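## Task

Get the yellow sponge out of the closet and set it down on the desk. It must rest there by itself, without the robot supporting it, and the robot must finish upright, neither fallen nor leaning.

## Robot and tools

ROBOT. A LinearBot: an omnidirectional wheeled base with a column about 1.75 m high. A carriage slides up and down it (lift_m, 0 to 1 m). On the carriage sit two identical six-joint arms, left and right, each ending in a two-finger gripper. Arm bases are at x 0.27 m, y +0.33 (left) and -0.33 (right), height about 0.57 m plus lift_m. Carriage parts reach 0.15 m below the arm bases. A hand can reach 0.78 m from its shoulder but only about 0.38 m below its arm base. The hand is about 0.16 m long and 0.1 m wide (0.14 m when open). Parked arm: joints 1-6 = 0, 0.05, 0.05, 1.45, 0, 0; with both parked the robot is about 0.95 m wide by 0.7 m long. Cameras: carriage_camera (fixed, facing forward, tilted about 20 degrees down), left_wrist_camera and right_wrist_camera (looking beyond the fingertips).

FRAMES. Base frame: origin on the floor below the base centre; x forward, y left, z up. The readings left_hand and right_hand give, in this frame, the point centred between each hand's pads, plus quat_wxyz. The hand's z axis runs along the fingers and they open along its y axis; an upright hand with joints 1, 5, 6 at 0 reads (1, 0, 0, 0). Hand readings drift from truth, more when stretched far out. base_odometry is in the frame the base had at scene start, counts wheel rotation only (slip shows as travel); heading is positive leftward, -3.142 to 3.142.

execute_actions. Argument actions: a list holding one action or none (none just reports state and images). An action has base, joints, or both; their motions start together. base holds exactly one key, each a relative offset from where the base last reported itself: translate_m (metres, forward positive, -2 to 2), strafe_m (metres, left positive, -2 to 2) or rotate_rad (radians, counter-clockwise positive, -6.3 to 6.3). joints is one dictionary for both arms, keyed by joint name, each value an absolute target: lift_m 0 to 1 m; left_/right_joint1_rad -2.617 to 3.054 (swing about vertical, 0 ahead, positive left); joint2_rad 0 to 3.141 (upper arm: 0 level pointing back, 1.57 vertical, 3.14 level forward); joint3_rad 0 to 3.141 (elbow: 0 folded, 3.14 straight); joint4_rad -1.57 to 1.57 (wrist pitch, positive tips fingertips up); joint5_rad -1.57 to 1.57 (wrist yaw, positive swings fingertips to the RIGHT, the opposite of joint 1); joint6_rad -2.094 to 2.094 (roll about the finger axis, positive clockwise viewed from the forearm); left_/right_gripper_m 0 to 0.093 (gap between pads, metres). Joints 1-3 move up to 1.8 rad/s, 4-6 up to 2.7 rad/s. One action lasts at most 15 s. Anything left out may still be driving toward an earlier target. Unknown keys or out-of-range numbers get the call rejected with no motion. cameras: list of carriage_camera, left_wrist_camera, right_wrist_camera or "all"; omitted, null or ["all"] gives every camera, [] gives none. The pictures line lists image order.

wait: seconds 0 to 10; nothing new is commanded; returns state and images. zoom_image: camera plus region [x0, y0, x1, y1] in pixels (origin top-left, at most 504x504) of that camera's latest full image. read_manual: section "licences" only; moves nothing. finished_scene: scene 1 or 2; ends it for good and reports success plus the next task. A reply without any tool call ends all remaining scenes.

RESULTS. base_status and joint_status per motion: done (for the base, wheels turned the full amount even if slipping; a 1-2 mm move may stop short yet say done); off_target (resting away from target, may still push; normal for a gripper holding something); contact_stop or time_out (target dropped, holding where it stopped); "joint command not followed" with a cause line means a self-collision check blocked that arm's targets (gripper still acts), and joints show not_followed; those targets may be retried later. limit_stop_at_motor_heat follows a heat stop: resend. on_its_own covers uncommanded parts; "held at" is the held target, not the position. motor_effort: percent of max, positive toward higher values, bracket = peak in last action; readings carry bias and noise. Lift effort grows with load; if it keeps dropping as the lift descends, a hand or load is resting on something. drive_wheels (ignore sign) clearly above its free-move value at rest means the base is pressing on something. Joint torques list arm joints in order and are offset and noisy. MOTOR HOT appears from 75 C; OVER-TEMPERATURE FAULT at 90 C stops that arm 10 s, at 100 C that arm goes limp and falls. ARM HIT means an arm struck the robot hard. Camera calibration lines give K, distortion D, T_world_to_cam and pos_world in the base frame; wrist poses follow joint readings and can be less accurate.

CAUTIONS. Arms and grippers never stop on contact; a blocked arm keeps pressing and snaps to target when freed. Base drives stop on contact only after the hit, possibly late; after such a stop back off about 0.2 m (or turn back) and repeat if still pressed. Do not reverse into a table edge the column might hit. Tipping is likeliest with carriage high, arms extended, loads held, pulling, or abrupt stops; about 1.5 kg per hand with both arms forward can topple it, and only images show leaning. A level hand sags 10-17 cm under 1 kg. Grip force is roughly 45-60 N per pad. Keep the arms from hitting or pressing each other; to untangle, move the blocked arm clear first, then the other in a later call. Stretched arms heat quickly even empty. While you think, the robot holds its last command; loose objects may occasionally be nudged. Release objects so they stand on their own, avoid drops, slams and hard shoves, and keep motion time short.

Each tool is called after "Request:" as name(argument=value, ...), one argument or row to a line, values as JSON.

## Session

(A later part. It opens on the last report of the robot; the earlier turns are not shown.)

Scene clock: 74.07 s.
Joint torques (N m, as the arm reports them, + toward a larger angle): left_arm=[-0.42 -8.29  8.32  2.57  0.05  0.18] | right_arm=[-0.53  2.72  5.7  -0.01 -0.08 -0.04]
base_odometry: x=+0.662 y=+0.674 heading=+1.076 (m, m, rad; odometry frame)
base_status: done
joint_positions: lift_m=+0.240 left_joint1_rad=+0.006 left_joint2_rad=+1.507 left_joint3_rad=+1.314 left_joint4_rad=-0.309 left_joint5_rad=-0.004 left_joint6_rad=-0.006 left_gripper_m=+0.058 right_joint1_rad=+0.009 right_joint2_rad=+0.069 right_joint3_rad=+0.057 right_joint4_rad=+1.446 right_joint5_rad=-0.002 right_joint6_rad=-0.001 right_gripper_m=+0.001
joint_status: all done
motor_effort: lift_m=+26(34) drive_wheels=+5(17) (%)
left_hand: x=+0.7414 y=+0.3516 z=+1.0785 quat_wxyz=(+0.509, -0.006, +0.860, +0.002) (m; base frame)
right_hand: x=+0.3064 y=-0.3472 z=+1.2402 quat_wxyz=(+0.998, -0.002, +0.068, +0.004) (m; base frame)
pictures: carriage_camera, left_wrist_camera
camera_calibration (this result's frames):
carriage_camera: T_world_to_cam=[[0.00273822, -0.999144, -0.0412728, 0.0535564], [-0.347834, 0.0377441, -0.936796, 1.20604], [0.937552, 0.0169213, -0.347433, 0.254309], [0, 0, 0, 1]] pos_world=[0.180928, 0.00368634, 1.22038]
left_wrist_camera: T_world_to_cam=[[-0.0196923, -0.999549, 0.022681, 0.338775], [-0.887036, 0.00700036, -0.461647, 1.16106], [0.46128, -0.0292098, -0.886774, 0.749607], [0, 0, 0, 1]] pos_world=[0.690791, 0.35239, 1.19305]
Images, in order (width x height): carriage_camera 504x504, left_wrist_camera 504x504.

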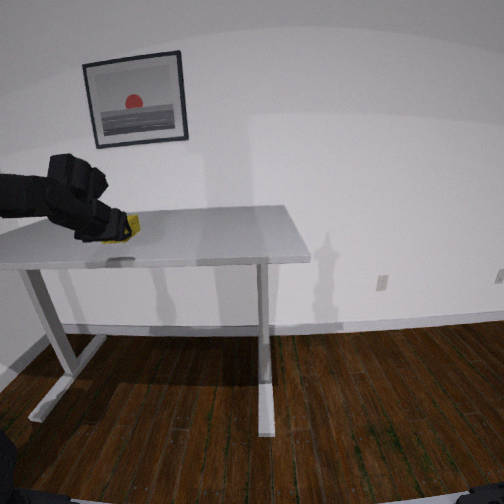

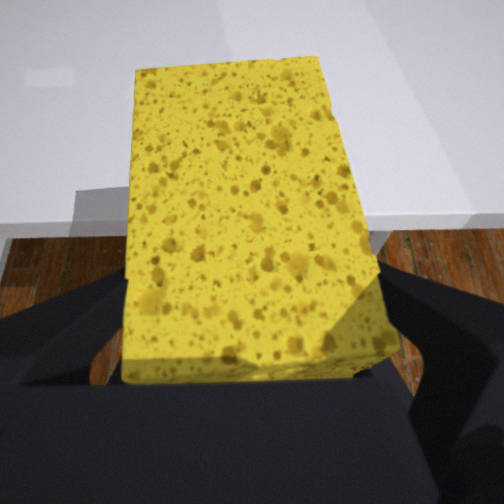

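Request:
execute_actions(
  actions=[
    {"base":{"translate_m":0.3},"joints":{"lift_m":0.17}},
  ],
  cameras=["carriage_camera","left_wrist_camera"],
)

Request:
zoom_image(
  camera="carriage_camera",
  region=[50, 180, 200, 330],
)

Scene clock: 77.40 s.
Joint torques (N m, as the arm reports them, + toward a larger angle): left_arm=[-0.42 -7.76  8.68  2.68  0.04  0.18] | right_arm=[-0.57  2.69  5.62 -0.05 -0.09 -0.04]
base_odometry: x=+0.804 y=+0.938 heading=+1.077 (m, m, rad; odometry frame)
base_status: done
joint_positions: lift_m=+0.170 left_joint1_rad=+0.006 left_joint2_rad=+1.501 left_joint3_rad=+1.310 left_joint4_rad=-0.318 left_joint5_rad=-0.004 left_joint6_rad=-0.006 left_gripper_m=+0.058 right_joint1_rad=+0.009 right_joint2_rad=+0.069 right_joint3_rad=+0.057 right_joint4_rad=+1.448 right_joint5_rad=-0.002 right_joint6_rad=-0.001 right_gripper_m=+0.001
joint_status: all done
motor_effort: lift_m=+21(22) drive_wheels=-7(18) (%)
left_hand: x=+0.7388 y=+0.3516 z=+1.0078 quat_wxyz=(+0.506, -0.006, +0.862, +0.002) (m; base frame)
right_hand: x=+0.3058 y=-0.3472 z=+1.1708 quat_wxyz=(+0.998, -0.001, +0.067, +0.004) (m; base frame)
pictures: carriage_camera, left_wrist_camera
camera_calibration (this result's frames):
carriage_camera: T_world_to_cam=[[0.00273822, -0.999144, -0.0412728, 0.0506899], [-0.347834, 0.0377441, -0.936796, 1.14098], [0.937552, 0.0169213, -0.347433, 0.230179], [0, 0, 0, 1]] pos_world=[0.180928, 0.00368634, 1.15093]
left_wrist_camera: T_world_to_cam=[[-0.0195185, -0.999548, 0.0228787, 0.33998], [-0.890532, 0.00697827, -0.454866, 1.12186], [0.454501, -0.0292526, -0.890266, 0.696736], [0, 0, 0, 1]] pos_world=[0.689022, 0.352379, 1.1228]
Images, in order (width x height): carriage_camera 504x504, left_wrist_camera 504x504.

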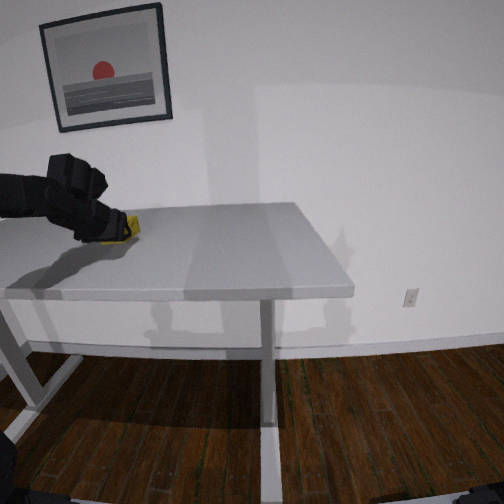

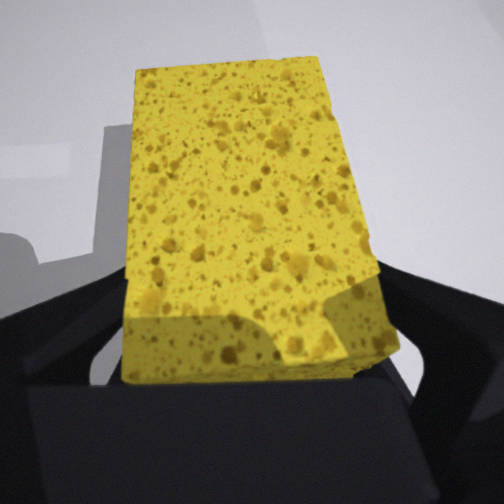

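Region (50, 180, 200, 330) of carriage_camera's 504x504 image, scaled by 3.360, with more detail than that image has.

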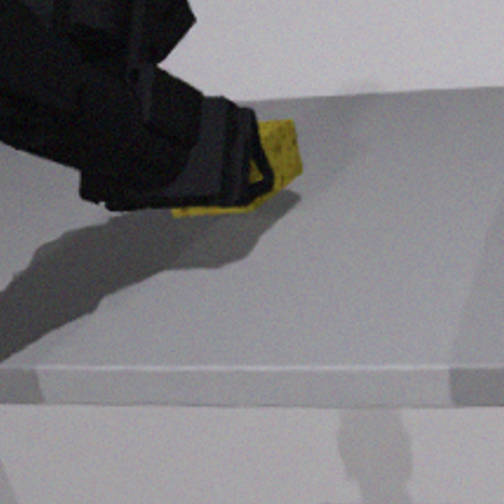

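Request:
execute_actions(
  actions=[
    {"joints":{"lift_m":0.14}},
  ],
  cameras=["carriage_camera","left_wrist_camera"],
)

Request:
zoom_image(
  camera="carriage_camera",
  region=[50, 180, 200, 330],
)

Scene clock: 78.97 s.
Joint torques (N m, as the arm reports them, + toward a larger angle): left_arm=[-0.43 -7.76  8.78  2.56  0.04  0.18] | right_arm=[-0.61  2.73  5.5  -0.07 -0.08 -0.04]
base_odometry: x=+0.804 y=+0.938 heading=+1.076 (m, m, rad; odometry frame)
base_status: not commanded
joint_positions: lift_m=+0.140 left_joint1_rad=+0.006 left_joint2_rad=+1.501 left_joint3_rad=+1.309 left_joint4_rad=-0.307 left_joint5_rad=-0.004 left_joint6_rad=-0.005 left_gripper_m=+0.058 right_joint1_rad=+0.009 right_joint2_rad=+0.069 right_joint3_rad=+0.057 right_joint4_rad=+1.448 right_joint5_rad=-0.002 right_joint6_rad=-0.001 right_gripper_m=+0.001
joint_status: all done
motor_effort: lift_m=+20(22) drive_wheels=+6(6) (%)
left_hand: x=+0.7400 y=+0.3516 z=+0.9800 quat_wxyz=(+0.511, -0.006, +0.860, +0.002) (m; base frame)
right_hand: x=+0.3058 y=-0.3472 z=+1.1410 quat_wxyz=(+0.998, -0.001, +0.067, +0.004) (m; base frame)
pictures: carriage_camera, left_wrist_camera
camera_calibration (this result's frames):
carriage_camera: T_world_to_cam=[[0.00273822, -0.999144, -0.0412728, 0.0494564], [-0.347834, 0.0377441, -0.936796, 1.11298], [0.937552, 0.0169213, -0.347433, 0.219796], [0, 0, 0, 1]] pos_world=[0.180928, 0.00368634, 1.12104]
left_wrist_camera: T_world_to_cam=[[-0.0199437, -0.999553, 0.0222667, 0.341567], [-0.885624, 0.00732639, -0.464346, 1.11586], [0.463975, -0.0289807, -0.885374, 0.659437], [0, 0, 0, 1]] pos_world=[0.68908, 0.35235, 1.09439]
Images, in order (width x height): carriage_camera 504x504, left_wrist_camera 504x504.

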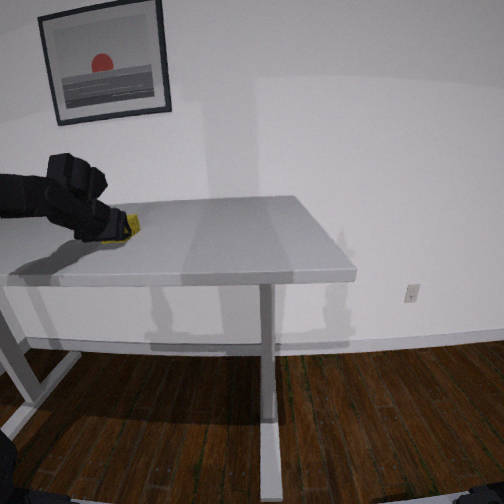

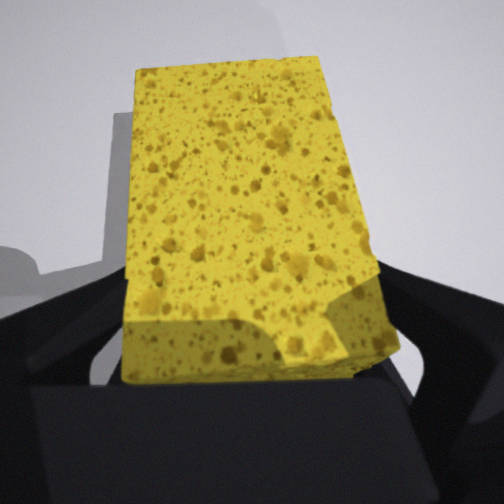

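Region (50, 180, 200, 330) of carriage_camera's 504x504 image, scaled by 3.360, with more detail than that image has.

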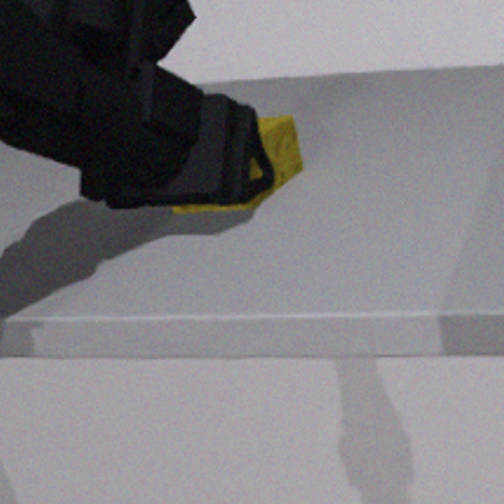

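Touching (wrist joint moved). Release and pull back.

Request:
execute_actions(
  actions=[
    {"joints":{"left_gripper_m":0.093}},
  ],
  cameras=[],
)

Request:
execute_actions(
  actions=[
    {"joints":{"left_joint2_rad":0.9,"left_joint3_rad":1.0}},
  ],
  cameras=["carriage_camera"],
)

Scene clock: 80.03 s.
Joint torques (N m, as the arm reports them, + toward a larger angle): left_arm=[-0.43 -7.77  8.76  2.55  0.05  0.18] | right_arm=[-0.58  2.71  5.59 -0.06 -0.09 -0.06]
base_odometry: x=+0.804 y=+0.938 heading=+1.076 (m, m, rad; odometry frame)
base_status: not commanded
joint_positions: lift_m=+0.140 left_joint1_rad=+0.006 left_joint2_rad=+1.501 left_joint3_rad=+1.309 left_joint4_rad=-0.307 left_joint5_rad=-0.004 left_joint6_rad=-0.005 left_gripper_m=+0.093 right_joint1_rad=+0.009 right_joint2_rad=+0.069 right_joint3_rad=+0.057 right_joint4_rad=+1.448 right_joint5_rad=-0.002 right_joint6_rad=-0.001 right_gripper_m=+0.001
joint_status: all done
motor_effort: lift_m=+19(19) drive_wheels=+6(6) (%)
left_hand: x=+0.7400 y=+0.3516 z=+0.9800 quat_wxyz=(+0.511, -0.006, +0.860, +0.002) (m; base frame)
right_hand: x=+0.3058 y=-0.3472 z=+1.1410 quat_wxyz=(+0.998, -0.001, +0.067, +0.004) (m; base frame)
pictures: none
No camera images: the call's "cameras" was empty. Leave "cameras" out to get every camera's image.

Scene clock: 81.20 s.
Joint torques (N m, as the arm reports them, + toward a larger angle): left_arm=[-0.43 -2.39  7.86  2.72  0.05  0.18] | right_arm=[-0.53  2.86  5.68 -0.06 -0.08 -0.05]
base_odometry: x=+0.804 y=+0.938 heading=+1.076 (m, m, rad; odometry frame)
base_status: not commanded
joint_positions: lift_m=+0.140 left_joint1_rad=+0.006 left_joint2_rad=+0.904 left_joint3_rad=+1.016 left_joint4_rad=-0.308 left_joint5_rad=-0.004 left_joint6_rad=-0.006 left_gripper_m=+0.093 right_joint1_rad=+0.009 right_joint2_rad=+0.069 right_joint3_rad=+0.057 right_joint4_rad=+1.448 right_joint5_rad=-0.002 right_joint6_rad=-0.001 right_gripper_m=+0.001
joint_status: all done
motor_effort: lift_m=+19(20) drive_wheels=+6(6) (%)
left_hand: x=+0.6051 y=+0.3508 z=+1.0688 quat_wxyz=(+0.635, -0.006, +0.773, +0.002) (m; base frame)
right_hand: x=+0.3058 y=-0.3472 z=+1.1410 quat_wxyz=(+0.998, -0.001, +0.067, +0.004) (m; base frame)
pictures: carriage_camera
camera_calibration (this result's frames):
carriage_camera: T_world_to_cam=[[0.00273822, -0.999144, -0.0412728, 0.0494564], [-0.347834, 0.0377441, -0.936796, 1.11298], [0.937552, 0.0169213, -0.347433, 0.219796], [0, 0, 0, 1]] pos_world=[0.180928, 0.00368634, 1.12104]
Images, in order (width x height): carriage_camera 504x504.

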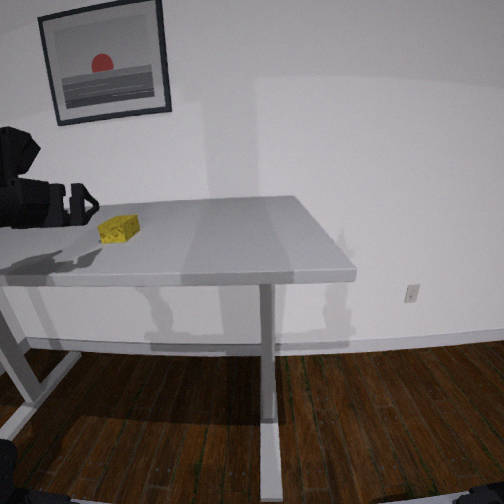

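Request:
finished_scene(
  scene=1,
)

The scene is finished: the task was done.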